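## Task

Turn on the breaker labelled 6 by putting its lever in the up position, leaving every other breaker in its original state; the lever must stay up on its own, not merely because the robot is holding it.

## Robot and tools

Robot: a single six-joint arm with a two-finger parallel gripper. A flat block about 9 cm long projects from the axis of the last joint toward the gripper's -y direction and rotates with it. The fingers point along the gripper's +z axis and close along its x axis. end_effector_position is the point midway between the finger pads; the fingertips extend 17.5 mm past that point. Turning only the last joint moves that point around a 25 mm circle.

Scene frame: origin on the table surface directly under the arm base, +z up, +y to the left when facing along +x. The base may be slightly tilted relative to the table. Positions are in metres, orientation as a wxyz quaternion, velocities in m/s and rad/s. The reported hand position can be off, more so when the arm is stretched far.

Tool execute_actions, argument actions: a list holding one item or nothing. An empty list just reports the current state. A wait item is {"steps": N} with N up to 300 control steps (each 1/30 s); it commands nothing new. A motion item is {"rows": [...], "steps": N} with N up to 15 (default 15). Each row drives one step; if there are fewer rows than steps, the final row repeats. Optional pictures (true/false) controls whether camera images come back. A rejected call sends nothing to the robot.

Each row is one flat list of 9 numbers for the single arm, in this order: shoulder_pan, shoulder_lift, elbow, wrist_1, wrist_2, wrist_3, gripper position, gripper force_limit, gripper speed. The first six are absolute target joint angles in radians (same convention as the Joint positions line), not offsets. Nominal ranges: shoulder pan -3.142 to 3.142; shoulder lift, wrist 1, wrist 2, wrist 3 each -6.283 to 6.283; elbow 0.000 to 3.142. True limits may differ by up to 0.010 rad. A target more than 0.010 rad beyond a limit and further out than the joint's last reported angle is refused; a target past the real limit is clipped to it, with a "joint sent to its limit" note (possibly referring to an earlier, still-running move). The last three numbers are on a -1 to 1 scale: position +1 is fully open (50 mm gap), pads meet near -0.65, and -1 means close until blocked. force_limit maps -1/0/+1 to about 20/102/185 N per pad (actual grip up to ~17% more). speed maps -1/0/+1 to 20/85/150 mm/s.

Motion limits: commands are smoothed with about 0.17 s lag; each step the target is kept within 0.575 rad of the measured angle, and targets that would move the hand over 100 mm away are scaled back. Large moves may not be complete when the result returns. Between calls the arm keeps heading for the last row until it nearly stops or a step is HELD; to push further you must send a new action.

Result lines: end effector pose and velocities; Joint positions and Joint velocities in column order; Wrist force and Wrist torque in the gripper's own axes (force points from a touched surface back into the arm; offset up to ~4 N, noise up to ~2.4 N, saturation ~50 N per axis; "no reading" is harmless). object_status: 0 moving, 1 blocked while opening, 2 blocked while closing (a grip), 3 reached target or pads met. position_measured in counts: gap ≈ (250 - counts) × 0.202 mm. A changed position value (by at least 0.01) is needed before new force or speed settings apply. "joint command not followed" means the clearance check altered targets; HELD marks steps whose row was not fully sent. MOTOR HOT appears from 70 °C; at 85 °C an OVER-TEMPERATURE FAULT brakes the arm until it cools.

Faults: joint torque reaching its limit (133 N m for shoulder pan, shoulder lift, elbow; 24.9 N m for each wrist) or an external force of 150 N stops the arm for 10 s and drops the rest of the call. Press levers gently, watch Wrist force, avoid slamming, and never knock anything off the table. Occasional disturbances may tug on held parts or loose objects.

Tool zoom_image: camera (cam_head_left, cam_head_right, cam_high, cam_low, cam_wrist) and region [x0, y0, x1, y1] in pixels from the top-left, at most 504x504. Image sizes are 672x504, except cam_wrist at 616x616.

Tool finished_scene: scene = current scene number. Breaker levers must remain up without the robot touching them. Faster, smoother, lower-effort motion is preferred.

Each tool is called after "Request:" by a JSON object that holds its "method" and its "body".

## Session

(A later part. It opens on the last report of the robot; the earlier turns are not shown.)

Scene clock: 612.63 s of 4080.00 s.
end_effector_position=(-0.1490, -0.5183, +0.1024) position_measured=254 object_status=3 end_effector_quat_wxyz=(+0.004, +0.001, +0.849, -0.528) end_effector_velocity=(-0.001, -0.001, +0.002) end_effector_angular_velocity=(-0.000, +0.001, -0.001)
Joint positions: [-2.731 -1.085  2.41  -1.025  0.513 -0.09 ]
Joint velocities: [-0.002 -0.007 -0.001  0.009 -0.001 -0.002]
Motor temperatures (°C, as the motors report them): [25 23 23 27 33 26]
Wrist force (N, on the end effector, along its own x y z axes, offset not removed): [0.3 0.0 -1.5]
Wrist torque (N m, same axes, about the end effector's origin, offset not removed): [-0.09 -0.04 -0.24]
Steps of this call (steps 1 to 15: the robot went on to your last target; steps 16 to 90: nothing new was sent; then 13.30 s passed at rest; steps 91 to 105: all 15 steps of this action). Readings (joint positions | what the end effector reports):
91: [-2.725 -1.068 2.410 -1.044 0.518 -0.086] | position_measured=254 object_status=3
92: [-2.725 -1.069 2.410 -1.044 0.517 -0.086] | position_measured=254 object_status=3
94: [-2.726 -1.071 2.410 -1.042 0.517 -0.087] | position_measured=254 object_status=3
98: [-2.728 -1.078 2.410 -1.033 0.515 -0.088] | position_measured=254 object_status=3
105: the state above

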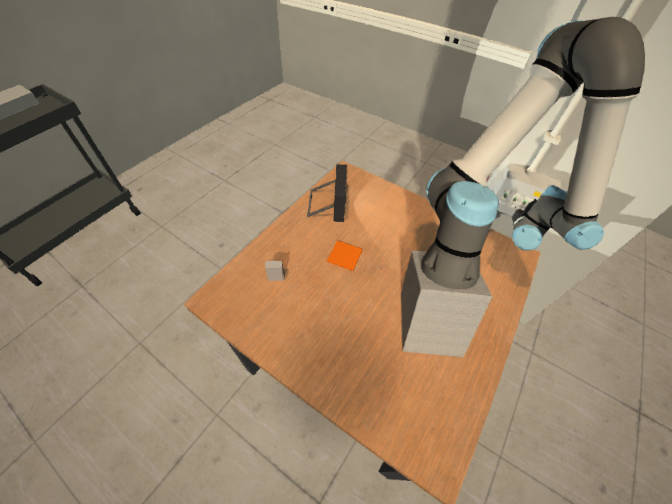

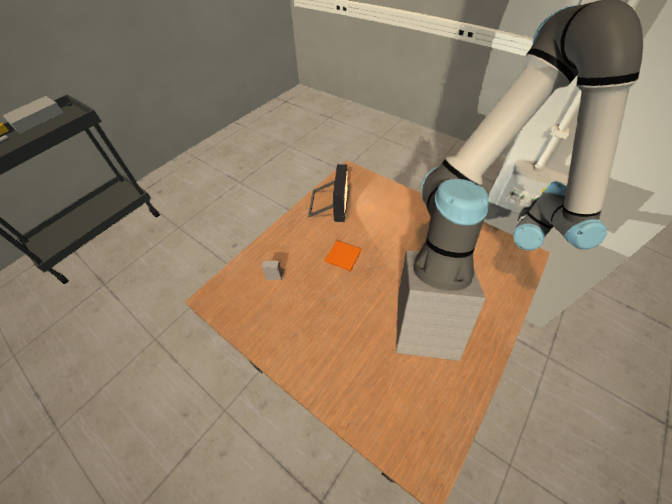

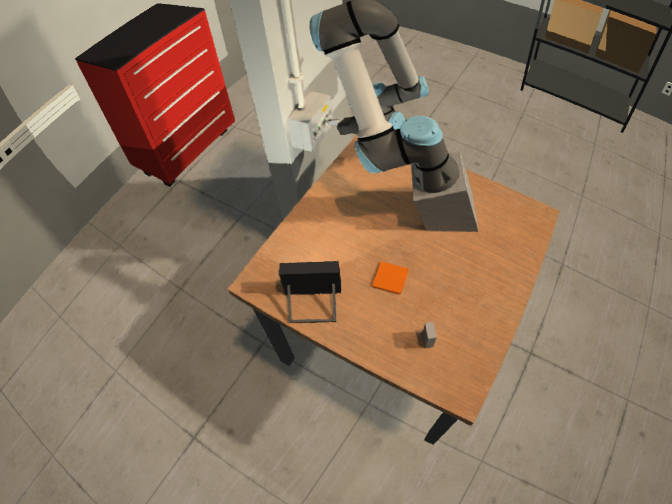

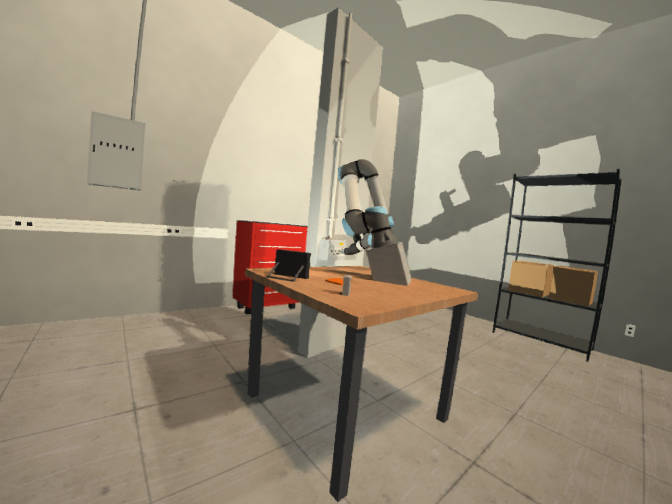

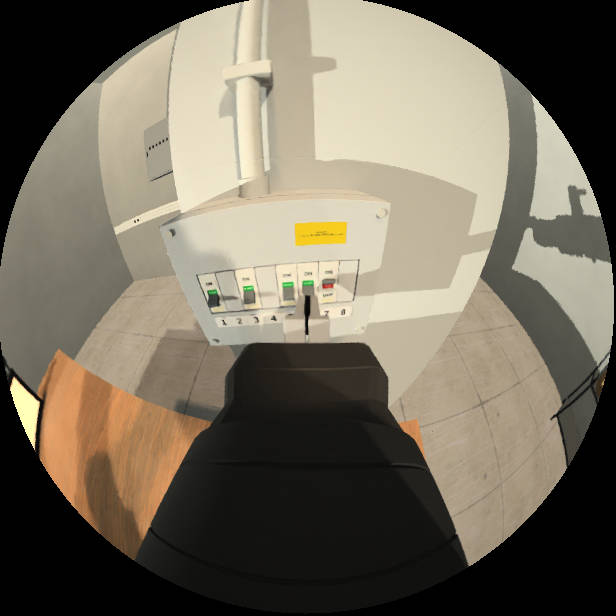

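Request:
{"method": "execute_actions", "body": {"actions": [{"rows":[[-2.7289,-1.0804,2.4085,-1.0292,0.5142,-0.0886,-1,0,0],[-2.7269,-1.0757,2.4074,-1.0340,0.5160,-0.0874,-1,0,0],[-2.7250,-1.0709,2.4064,-1.0388,0.5179,-0.0862,-1,0,0],[-2.7230,-1.0662,2.4054,-1.0435,0.5197,-0.0849,-1,0,0],[-2.7211,-1.0614,2.4044,-1.0483,0.5216,-0.0837,-1,0,0],[-2.7191,-1.0567,2.4033,-1.0531,0.5234,-0.0825,-1,0,0],[-2.7172,-1.0519,2.4023,-1.0579,0.5253,-0.0813,-1,0,0],[-2.7172,-1.0519,2.4023,-1.0579,0.5253,-0.0813,-1,0,0],[-2.7172,-1.0519,2.4023,-1.0579,0.5253,-0.0813,-1,0,0],[-2.7156,-1.0524,2.4014,-1.0573,0.5268,-0.0803,-1,0,0],[-2.7140,-1.0529,2.4004,-1.0567,0.5283,-0.0793,-1,0,0],[-2.7125,-1.0535,2.3995,-1.0562,0.5299,-0.0784,-1,0,0],[-2.7109,-1.0540,2.3986,-1.0556,0.5314,-0.0774,-1,0,0],[-2.7093,-1.0545,2.3976,-1.0550,0.5329,-0.0764,-1,0,0],[-2.7077,-1.0550,2.3967,-1.0544,0.5344,-0.0754,-1,0,0]],"steps":15}], "pictures": false}}

Request:
{"method": "execute_actions", "body": {"actions": [{"steps":12}]}}

Request:
{"method": "zoom_image", "body": {"camera": "cam_wrist", "region": [240,210,380,330]}}

Scene clock: 657.23 s of 4080.00 s.
end_effector_position=(-0.1498, -0.5205, +0.0931) position_measured=254 object_status=3 end_effector_quat_wxyz=(+0.004, +0.001, +0.849, -0.528) end_effector_velocity=(+0.001, -0.013, -0.002) end_effector_angular_velocity=(-0.002, +0.002, +0.001)
Joint positions: [-2.714 -1.054  2.4   -1.055  0.529 -0.079]
Joint velocities: [ 0.042  0.    -0.025 -0.     0.04   0.026]
Motor temperatures (°C, as the motors report them): [25 23 23 27 33 26]
Wrist force (N, on the end effector, along its own x y z axes, offset not removed): [-0.6 2.1 -1.3]
Wrist torque (N m, same axes, about the end effector's origin, offset not removed): [0.30 0.16 -0.32]
Steps of this call (steps 1 to 15: the robot went on to your last target; steps 16 to 90: nothing new was sent; then 41.10 s passed at rest; steps 91 to 105: all 15 steps of this action). Readings (joint positions | what the end effector reports):
91: [-2.731 -1.085 2.409 -1.024 0.512 -0.090] | position_measured=254 object_status=3
92: [-2.731 -1.085 2.409 -1.025 0.512 -0.090] | position_measured=254 object_status=3
94: [-2.729 -1.080 2.408 -1.030 0.514 -0.089] | position_measured=254 object_status=3
98: [-2.723 -1.065 2.405 -1.045 0.520 -0.085] | position_measured=254 object_status=3
105: the state above

Scene clock: 657.63 s of 4080.00 s.
end_effector_position=(-0.1496, -0.5223, +0.0929) position_measured=254 object_status=3 end_effector_quat_wxyz=(+0.004, +0.001, +0.849, -0.528) end_effector_velocity=(+0.000, -0.000, +0.000) end_effector_angular_velocity=(+0.000, -0.001, +0.001)
Joint positions: [-2.708 -1.055  2.397 -1.054  0.534 -0.075]
Joint velocities: [ 0.001 -0.001 -0.001  0.001 -0.     0.   ]
Motor temperatures (°C, as the motors report them): [25 23 23 27 33 26]
Wrist force (N, on the end effector, along its own x y z axes, offset not removed): [0.2 0.3 -2.7]
Wrist torque (N m, same axes, about the end effector's origin, offset not removed): [-0.05 0.08 -0.28]
Steps of this call (steps 1 to 12: the robot went on to your last target). Readings (joint positions | what the end effector reports):
1: [-2.712 -1.054 2.399 -1.055 0.530 -0.078] | position_measured=254 object_status=3
2: [-2.711 -1.054 2.398 -1.055 0.531 -0.077] | position_measured=254 object_status=3
4: [-2.709 -1.054 2.398 -1.055 0.533 -0.076] | position_measured=254 object_status=3
8: [-2.708 -1.055 2.397 -1.055 0.534 -0.076] | position_measured=254 object_status=3
12: the state above

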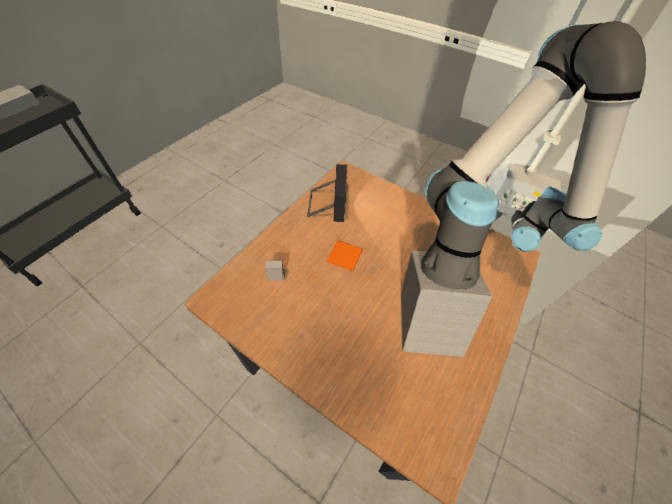

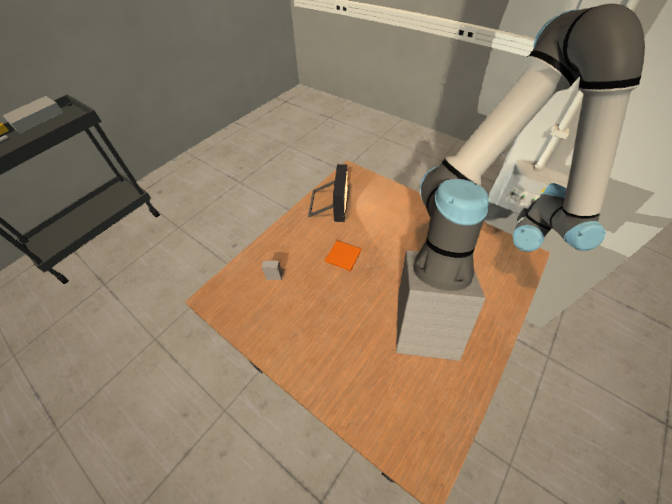

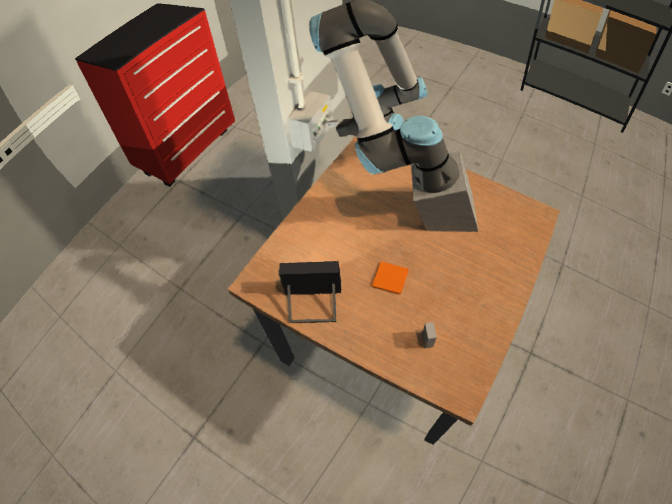

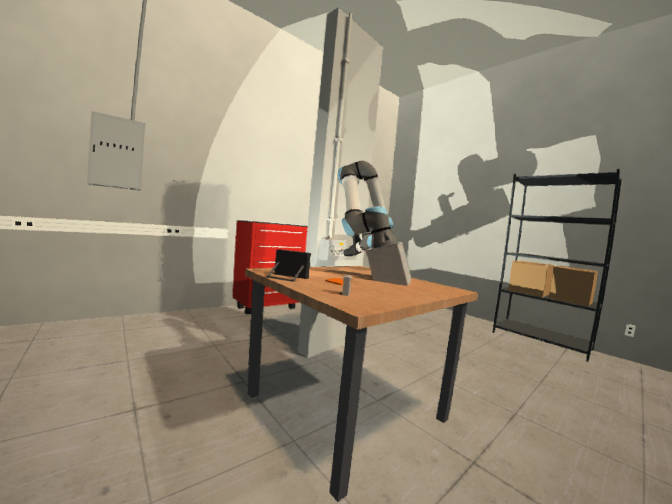

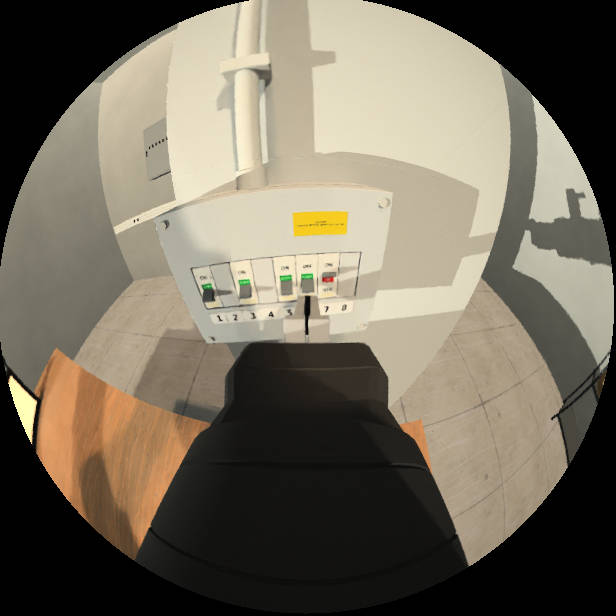

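Region (240, 210, 380, 330) of cam_wrist's 616x616 image, scaled by 3.600, with more detail than that image has; it fills the top 432 rows of this view, and the rest is white.

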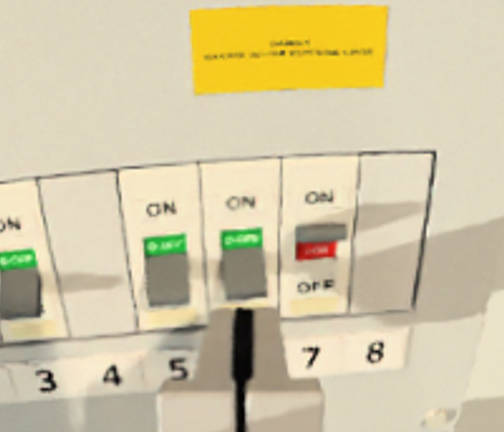

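Request:
{"method": "execute_actions", "body": {"actions": [{"rows":[[-2.7086,-1.0577,2.3972,-1.0517,0.5335,-0.0760,-1,0,0],[-2.7096,-1.0604,2.3977,-1.0489,0.5326,-0.0766,-1,0,0],[-2.7105,-1.0631,2.3982,-1.0462,0.5317,-0.0771,-1,0,0],[-2.7114,-1.0658,2.3987,-1.0434,0.5308,-0.0777,-1,0,0],[-2.7124,-1.0686,2.3992,-1.0407,0.5300,-0.0783,-1,0,0],[-2.7133,-1.0713,2.3996,-1.0380,0.5291,-0.0789,-1,0,0],[-2.7142,-1.0740,2.4001,-1.0352,0.5282,-0.0795,-1,0,0],[-2.7151,-1.0767,2.4006,-1.0325,0.5273,-0.0800,-1,0,0],[-2.7161,-1.0794,2.4011,-1.0297,0.5264,-0.0806,-1,0,0],[-2.7170,-1.0821,2.4016,-1.0270,0.5255,-0.0812,-1,0,0]],"steps":15}]}}

Request:
{"method": "zoom_image", "body": {"camera": "cam_wrist", "region": [240,210,380,330]}}

Scene clock: 670.50 s of 4080.00 s.
end_effector_position=(-0.1489, -0.5222, +0.1005) position_measured=254 object_status=3 end_effector_quat_wxyz=(+0.004, +0.001, +0.849, -0.528) end_effector_velocity=(+0.001, +0.000, +0.006) end_effector_angular_velocity=(+0.000, -0.001, +0.001)
Joint positions: [-2.716 -1.08   2.401 -1.029  0.526 -0.081]
Joint velocities: [-0.006 -0.02   0.004  0.02  -0.007 -0.004]
Motor temperatures (°C, as the motors report them): [25 23 23 27 33 26]
Wrist force (N, on the end effector, along its own x y z axes, offset not removed): [1.2 1.3 -2.6]
Wrist torque (N m, same axes, about the end effector's origin, offset not removed): [0.20 -0.13 -0.25]
Steps of this call (steps 1 to 15: the robot went on to your last target; steps 16 to 90: nothing new was sent; then 9.37 s passed at rest; steps 91 to 105: all 15 steps of this action). Readings (joint positions | what the end effector reports):
91: [-2.708 -1.055 2.397 -1.054 0.534 -0.075] | position_measured=254 object_status=3
92: [-2.708 -1.056 2.397 -1.054 0.534 -0.075] | position_measured=254 object_status=3
94: [-2.708 -1.058 2.397 -1.051 0.534 -0.076] | position_measured=254 object_status=3
98: [-2.711 -1.067 2.399 -1.042 0.531 -0.078] | position_measured=254 object_status=3
105: the state above

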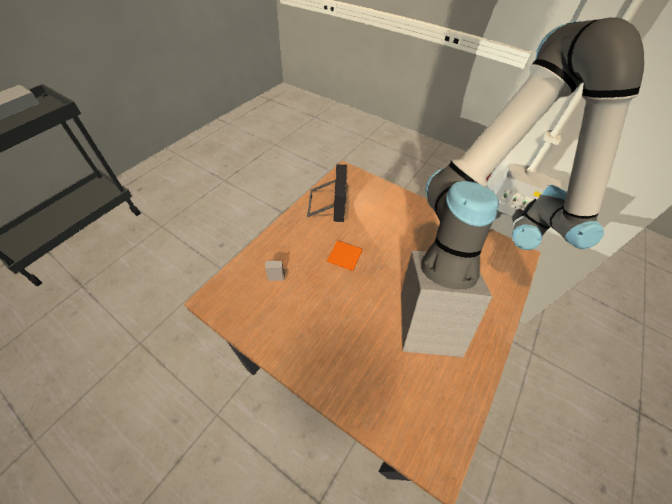

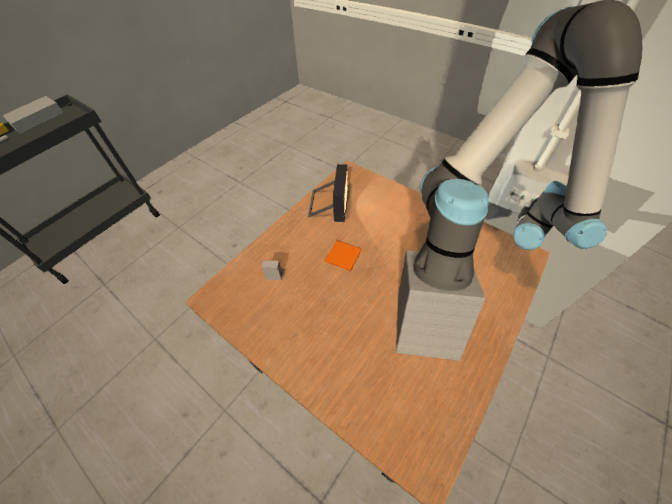

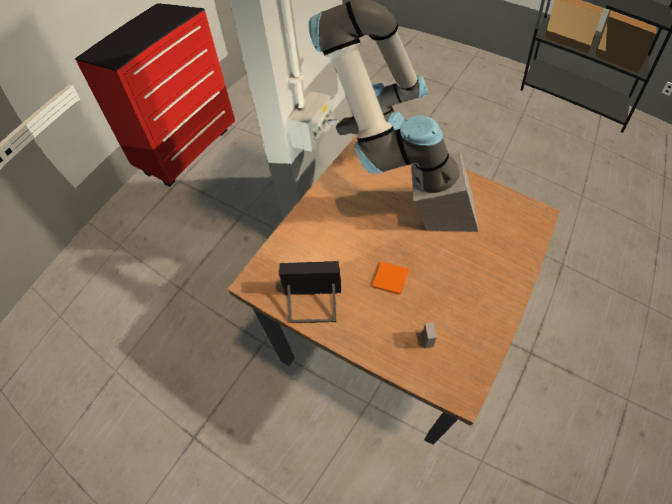

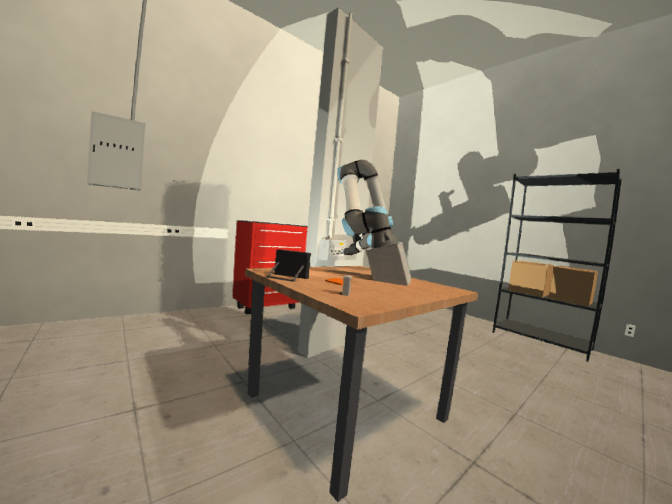

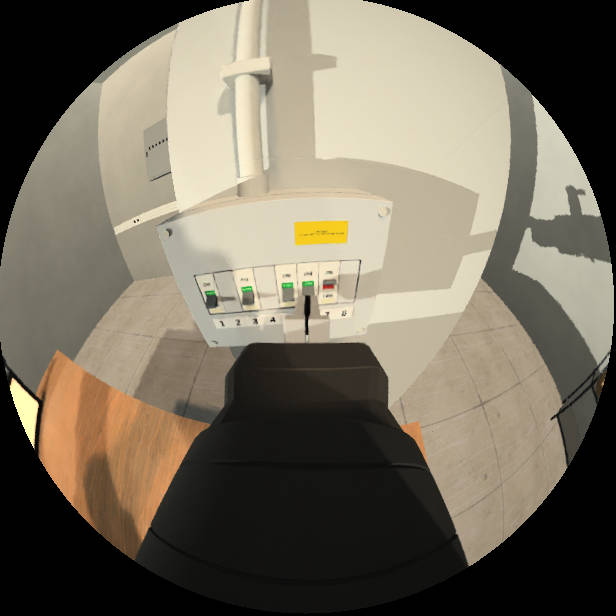

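Region (240, 210, 380, 330) of cam_wrist's 616x616 image, scaled by 3.600, with more detail than that image has; it fills the top 432 rows of this view, and the rest is white.

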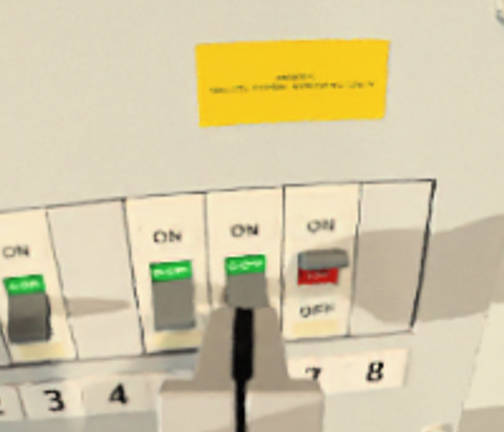

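Request:
{"method": "execute_actions", "body": {"actions": [{"rows":[[-2.7151,-1.0768,2.4006,-1.0324,0.5273,-0.0800,-1,0,0],[-2.7132,-1.0715,2.3996,-1.0377,0.5292,-0.0788,-1,0,0],[-2.7113,-1.0662,2.3986,-1.0431,0.5310,-0.0776,-1,0,0],[-2.7093,-1.0609,2.3975,-1.0484,0.5328,-0.0764,-1,0,0],[-2.7074,-1.0556,2.3965,-1.0538,0.5346,-0.0752,-1,0,0],[-2.7055,-1.0503,2.3955,-1.0591,0.5365,-0.0740,-1,0,0],[-2.7036,-1.0450,2.3945,-1.0645,0.5383,-0.0728,-1,0,0],[-2.7036,-1.0450,2.3945,-1.0645,0.5383,-0.0728,-1,0,0],[-2.7036,-1.0450,2.3945,-1.0645,0.5383,-0.0728,-1,0,0],[-2.7020,-1.0455,2.3936,-1.0639,0.5398,-0.0718,-1,0,0],[-2.7004,-1.0460,2.3926,-1.0633,0.5413,-0.0708,-1,0,0],[-2.6989,-1.0466,2.3917,-1.0628,0.5429,-0.0699,-1,0,0],[-2.6973,-1.0471,2.3908,-1.0622,0.5444,-0.0689,-1,0,0],[-2.6957,-1.0476,2.3898,-1.0616,0.5459,-0.0679,-1,0,0],[-2.6941,-1.0481,2.3889,-1.0610,0.5474,-0.0669,-1,0,0]],"steps":15}], "pictures": false}}

Request:
{"method": "execute_actions", "body": {"actions": [{"steps":12}]}}

Request:
{"method": "zoom_image", "body": {"camera": "cam_wrist", "region": [240,210,380,330]}}

Scene clock: 693.63 s of 4080.00 s.
end_effector_position=(-0.1497, -0.5239, +0.0905) position_measured=254 object_status=3 end_effector_quat_wxyz=(+0.004, +0.001, +0.849, -0.528) end_effector_velocity=(+0.001, -0.014, -0.002) end_effector_angular_velocity=(-0.003, +0.003, +0.002)
Joint positions: [-2.7   -1.048  2.392 -1.062  0.542 -0.07 ]
Joint velocities: [ 0.045  0.    -0.028  0.001  0.042  0.026]
Motor temperatures (°C, as the motors report them): [25 23 23 27 33 26]
Wrist force (N, on the end effector, along its own x y z axes, offset not removed): [1.1 1.8 -0.1]
Wrist torque (N m, same axes, about the end effector's origin, offset not removed): [0.34 -0.02 -0.20]
Steps of this call (steps 1 to 15: the robot went on to your last target; steps 16 to 90: nothing new was sent; then 19.63 s passed at rest; steps 91 to 105: all 15 steps of this action). Readings (joint positions | what the end effector reports):
91: [-2.717 -1.082 2.402 -1.027 0.525 -0.081] | position_measured=254 object_status=3
92: [-2.717 -1.081 2.402 -1.028 0.526 -0.081] | position_measured=254 object_status=3
94: [-2.715 -1.076 2.401 -1.033 0.527 -0.080] | position_measured=254 object_status=3
98: [-2.709 -1.059 2.397 -1.050 0.533 -0.076] | position_measured=254 object_status=3
105: the state above

Scene clock: 694.03 s of 4080.00 s.
end_effector_position=(-0.1495, -0.5257, +0.0903) position_measured=254 object_status=3 end_effector_quat_wxyz=(+0.004, +0.001, +0.849, -0.529) end_effector_velocity=(+0.001, -0.000, -0.000) end_effector_angular_velocity=(+0.000, -0.002, -0.001)
Joint positions: [-2.694 -1.048  2.389 -1.061  0.547 -0.067]
Joint velocities: [ 0.001 -0.001  0.001  0.     0.001  0.002]
Motor temperatures (°C, as the motors report them): [25 23 23 27 33 26]
Wrist force (N, on the end effector, along its own x y z axes, offset not removed): [-1.3 -0.7 -1.2]
Wrist torque (N m, same axes, about the end effector's origin, offset not removed): [-0.25 0.23 -0.23]
Steps of this call (steps 1 to 12: the robot went on to your last target). Readings (joint positions | what the end effector reports):
1: [-2.698 -1.048 2.391 -1.062 0.543 -0.070] | position_measured=254 object_status=3
2: [-2.697 -1.048 2.391 -1.062 0.544 -0.069] | position_measured=254 object_status=3
4: [-2.696 -1.048 2.390 -1.062 0.546 -0.068] | position_measured=254 object_status=3
8: [-2.694 -1.048 2.389 -1.061 0.547 -0.067] | position_measured=254 object_status=3
12: the state above

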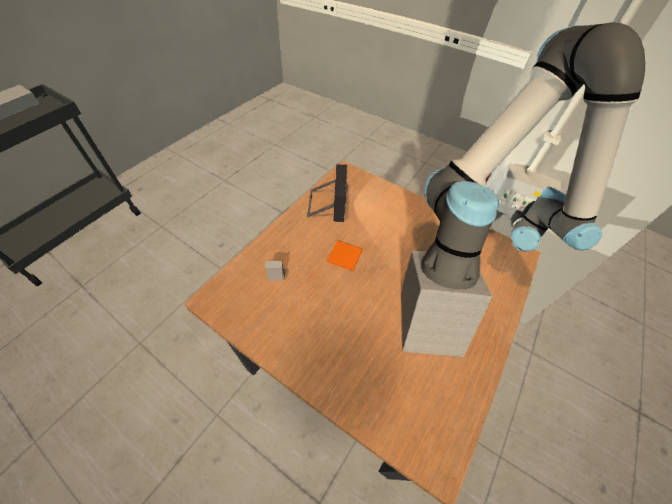

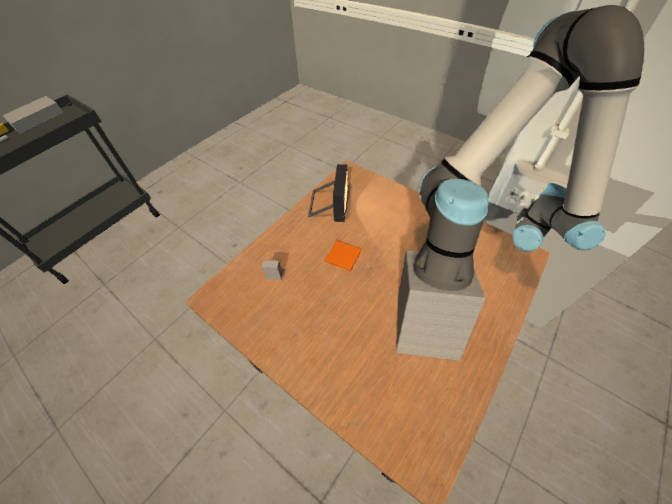

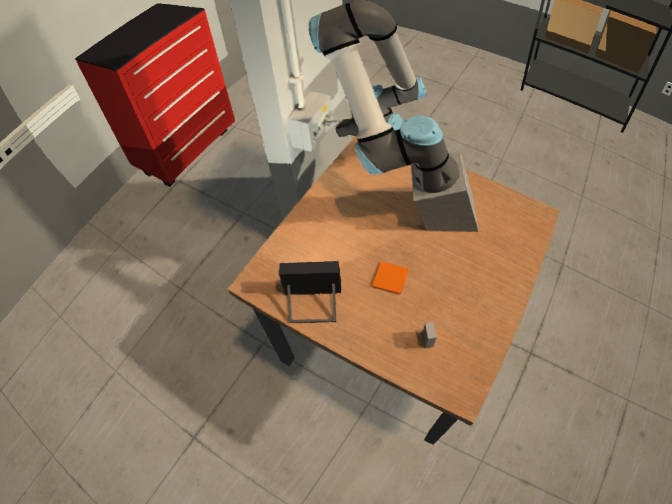

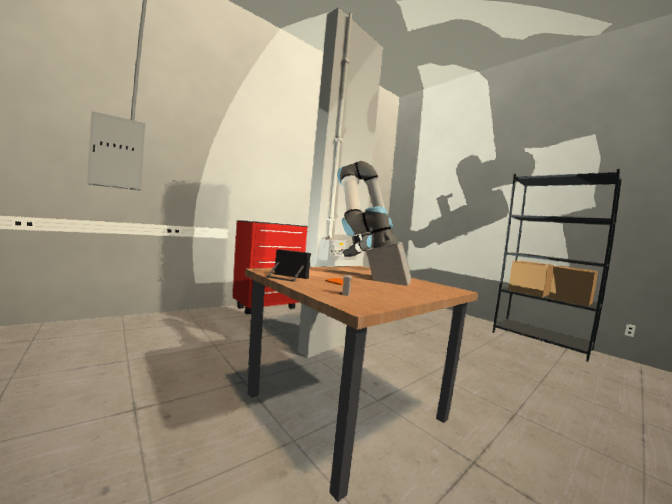

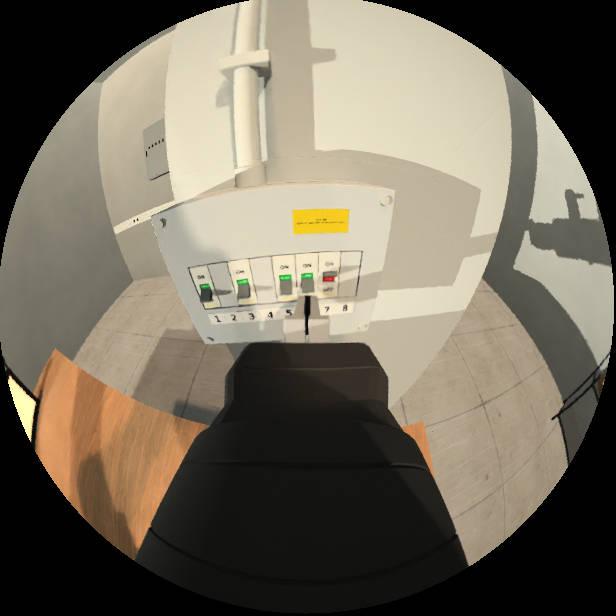

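Region (240, 210, 380, 330) of cam_wrist's 616x616 image, scaled by 3.600, with more detail than that image has; it fills the top 432 rows of this view, and the rest is white.

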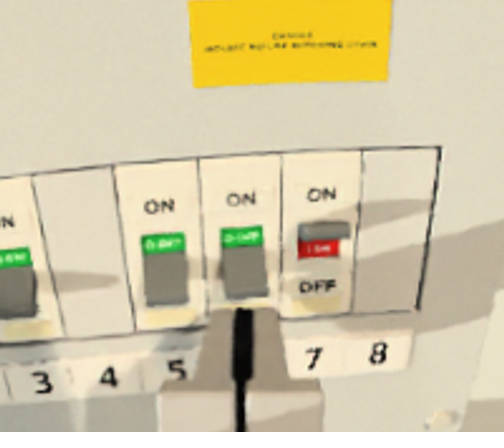

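Request:
{"method": "execute_actions", "body": {"actions": [{"rows":[[-2.6952,-1.0508,2.3893,-1.0581,0.5464,-0.0676,-1,0,0],[-2.6962,-1.0534,2.3897,-1.0553,0.5454,-0.0682,-1,0,0],[-2.6973,-1.0561,2.3900,-1.0524,0.5444,-0.0689,-1,0,0],[-2.6983,-1.0587,2.3904,-1.0496,0.5434,-0.0695,-1,0,0],[-2.6994,-1.0614,2.3908,-1.0467,0.5424,-0.0702,-1,0,0],[-2.7004,-1.0640,2.3912,-1.0438,0.5414,-0.0708,-1,0,0],[-2.7015,-1.0667,2.3916,-1.0410,0.5404,-0.0715,-1,0,0],[-2.7025,-1.0693,2.3919,-1.0381,0.5394,-0.0721,-1,0,0],[-2.7036,-1.0720,2.3923,-1.0353,0.5384,-0.0728,-1,0,0],[-2.7046,-1.0746,2.3927,-1.0324,0.5374,-0.0734,-1,0,0]],"steps":15}]}}

Request:
{"method": "zoom_image", "body": {"camera": "cam_wrist", "region": [240,210,380,330]}}

Scene clock: 709.77 s of 4080.00 s.
end_effector_position=(-0.1494, -0.5257, +0.0979) position_measured=254 object_status=3 end_effector_quat_wxyz=(+0.004, +0.001, +0.849, -0.528) end_effector_velocity=(+0.000, +0.000, +0.006) end_effector_angular_velocity=(+0.000, +0.000, -0.000)
Joint positions: [-2.704 -1.073  2.392 -1.034  0.538 -0.073]
Joint velocities: [-0.008 -0.02   0.004  0.02  -0.007 -0.005]
Motor temperatures (°C, as the motors report them): [25 23 23 27 33 26]
Wrist force (N, on the end effector, along its own x y z axes, offset not removed): [-1.0 4.2 -2.4]
Wrist torque (N m, same axes, about the end effector's origin, offset not removed): [0.17 0.23 -0.22]
Steps of this call (steps 1 to 15: the robot went on to your last target; steps 16 to 90: nothing new was sent; then 12.23 s passed at rest; steps 91 to 105: all 15 steps of this action). Readings (joint positions | what the end effector reports):
91: [-2.694 -1.048 2.389 -1.061 0.547 -0.067] | position_measured=254 object_status=3
92: [-2.694 -1.049 2.389 -1.060 0.547 -0.067] | position_measured=254 object_status=3
94: [-2.695 -1.051 2.389 -1.058 0.547 -0.067] | position_measured=254 object_status=3
98: [-2.698 -1.060 2.391 -1.048 0.543 -0.070] | position_measured=254 object_status=3
105: the state above

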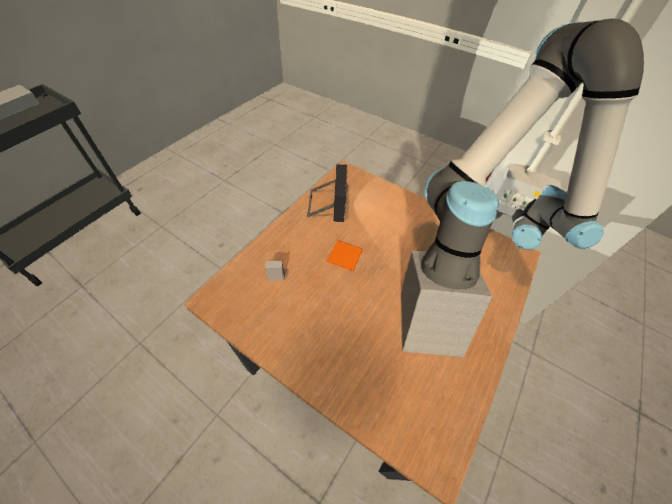

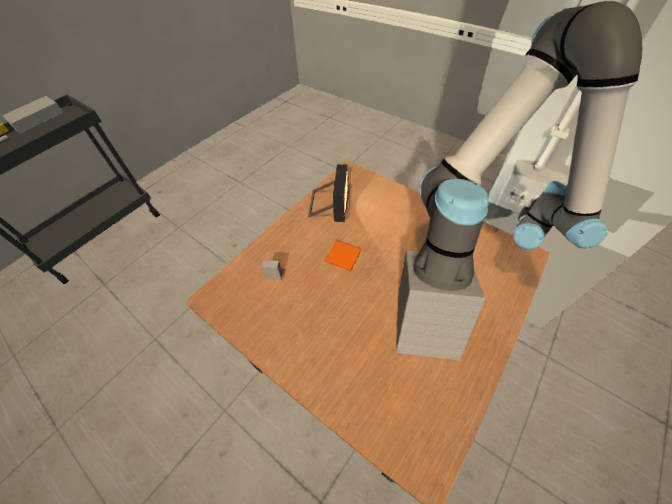

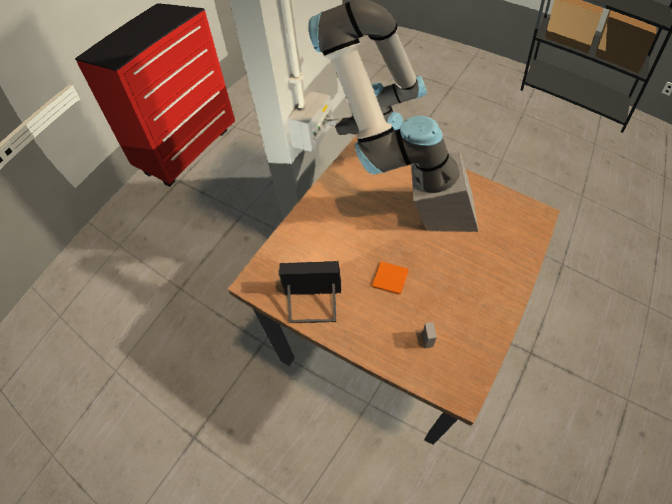

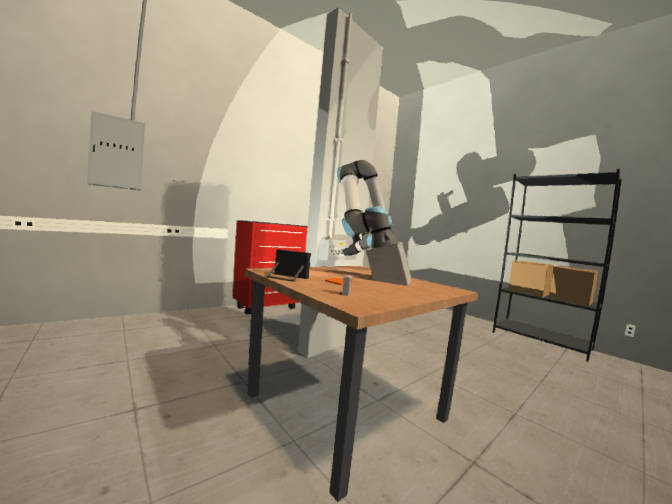

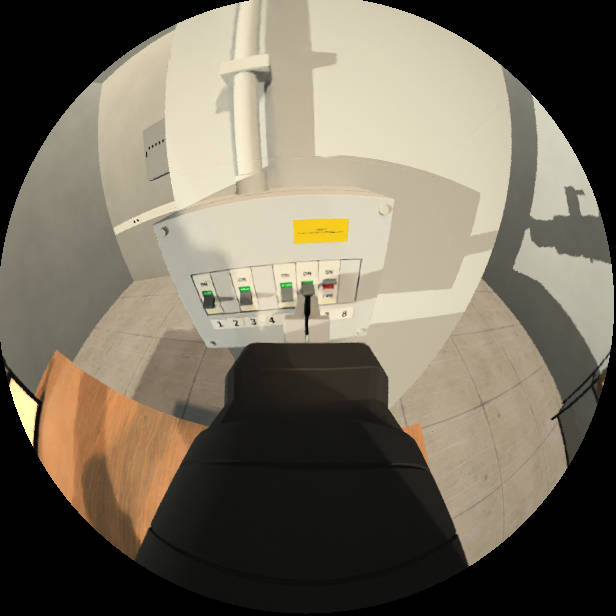

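Region (240, 210, 380, 330) of cam_wrist's 616x616 image, scaled by 3.600, with more detail than that image has; it fills the top 432 rows of this view, and the rest is white.

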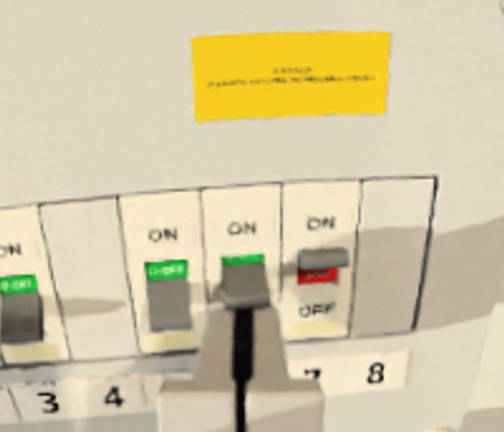

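Request:
{"method": "execute_actions", "body": {"actions": [{"rows":[[-2.7052,-1.0774,2.3928,-1.0294,0.5369,-0.0738,-1,0,0],[-2.7057,-1.0802,2.3929,-1.0263,0.5363,-0.0741,-1,0,0],[-2.7063,-1.0830,2.3930,-1.0233,0.5358,-0.0745,-1,0,0],[-2.7069,-1.0858,2.3931,-1.0203,0.5352,-0.0748,-1,0,0],[-2.7075,-1.0886,2.3932,-1.0173,0.5347,-0.0752,-1,0,0],[-2.7080,-1.0914,2.3933,-1.0142,0.5341,-0.0755,-1,0,0],[-2.7086,-1.0942,2.3934,-1.0112,0.5336,-0.0759,-1,0,0],[-2.7092,-1.0970,2.3935,-1.0082,0.5330,-0.0762,-1,0,0],[-2.7097,-1.0998,2.3936,-1.0051,0.5325,-0.0766,-1,0,0],[-2.7103,-1.1026,2.3937,-1.0021,0.5319,-0.0769,-1,0,0]],"steps":15}]}}

Request:
{"method": "zoom_image", "body": {"camera": "cam_wrist", "region": [240,210,380,330]}}

Scene clock: 725.93 s of 4080.00 s.
end_effector_position=(-0.1489, -0.5269, +0.1063) position_measured=254 object_status=3 end_effector_quat_wxyz=(+0.004, +0.002, +0.849, -0.528) end_effector_velocity=(+0.000, -0.001, +0.006) end_effector_angular_velocity=(-0.000, +0.001, +0.000)
Joint positions: [-2.71  -1.101  2.394 -1.004  0.532 -0.077]
Joint velocities: [-0.004 -0.02   0.001  0.021 -0.004 -0.003]
Motor temperatures (°C, as the motors report them): [25 23 23 27 33 26]
Wrist force (N, on the end effector, along its own x y z axes, offset not removed): [-0.5 2.0 -0.5]
Wrist torque (N m, same axes, about the end effector's origin, offset not removed): [0.33 0.18 -0.06]
Steps of this call (steps 1 to 15: the robot went on to your last target; steps 16 to 90: nothing new was sent; then 12.67 s passed at rest; steps 91 to 105: all 15 steps of this action). Readings (joint positions | what the end effector reports):
91: [-2.705 -1.075 2.393 -1.032 0.537 -0.073] | position_measured=254 object_status=3
92: [-2.705 -1.075 2.393 -1.032 0.537 -0.073] | position_measured=254 object_status=3
94: [-2.705 -1.078 2.393 -1.029 0.537 -0.074] | position_measured=254 object_status=3
98: [-2.707 -1.087 2.393 -1.019 0.535 -0.075] | position_measured=254 object_status=3
105: the state above

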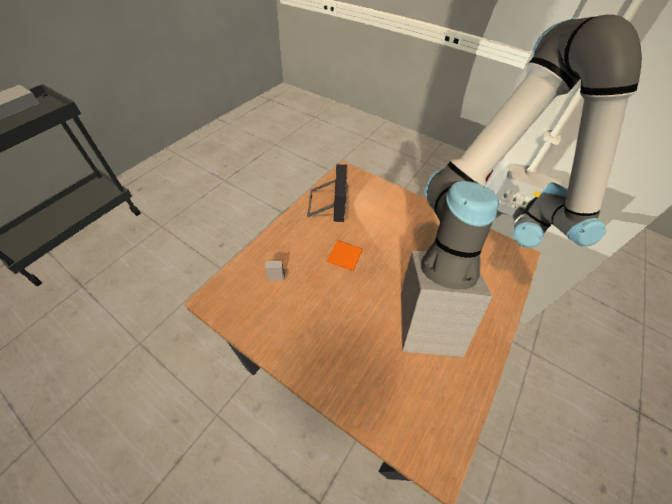

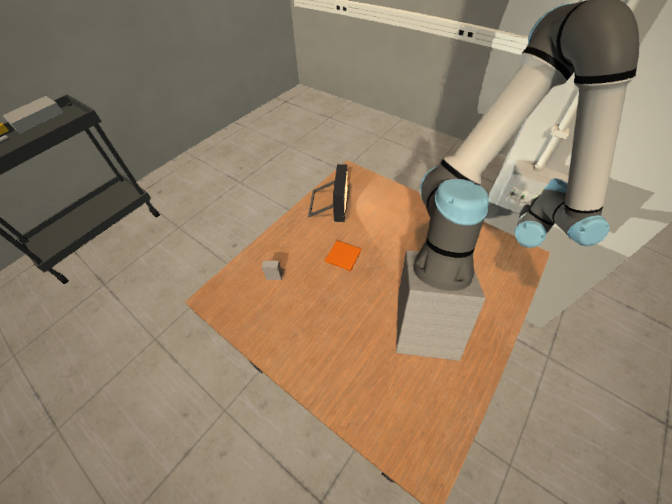

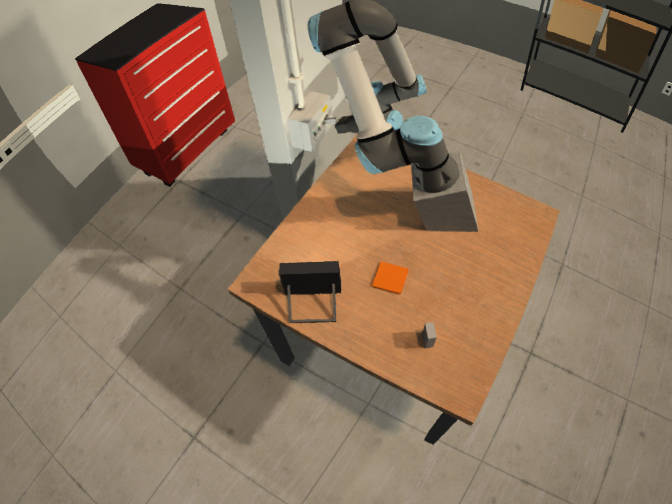

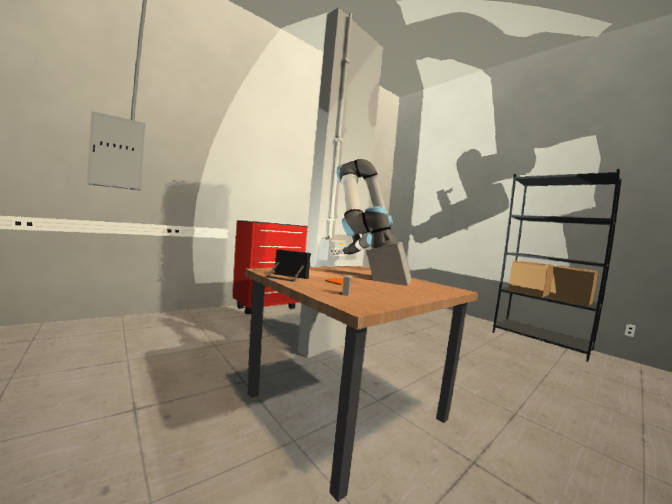

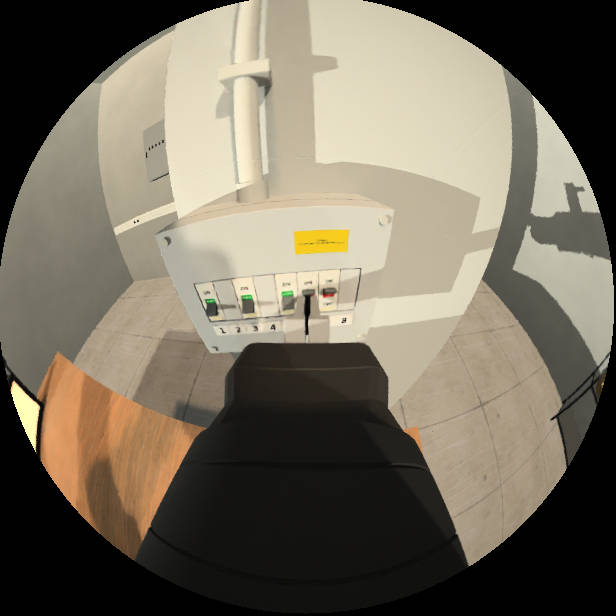

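Region (240, 210, 380, 330) of cam_wrist's 616x616 image, scaled by 3.600, with more detail than that image has; it fills the top 432 rows of this view, and the rest is white.

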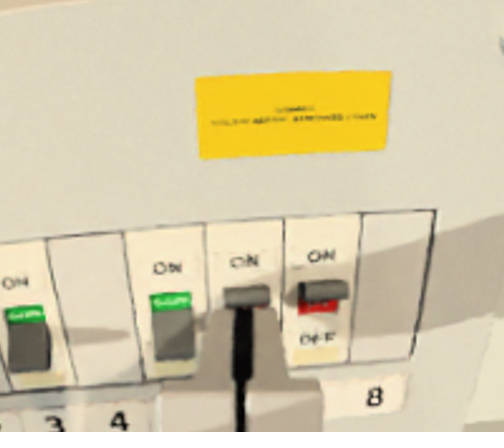

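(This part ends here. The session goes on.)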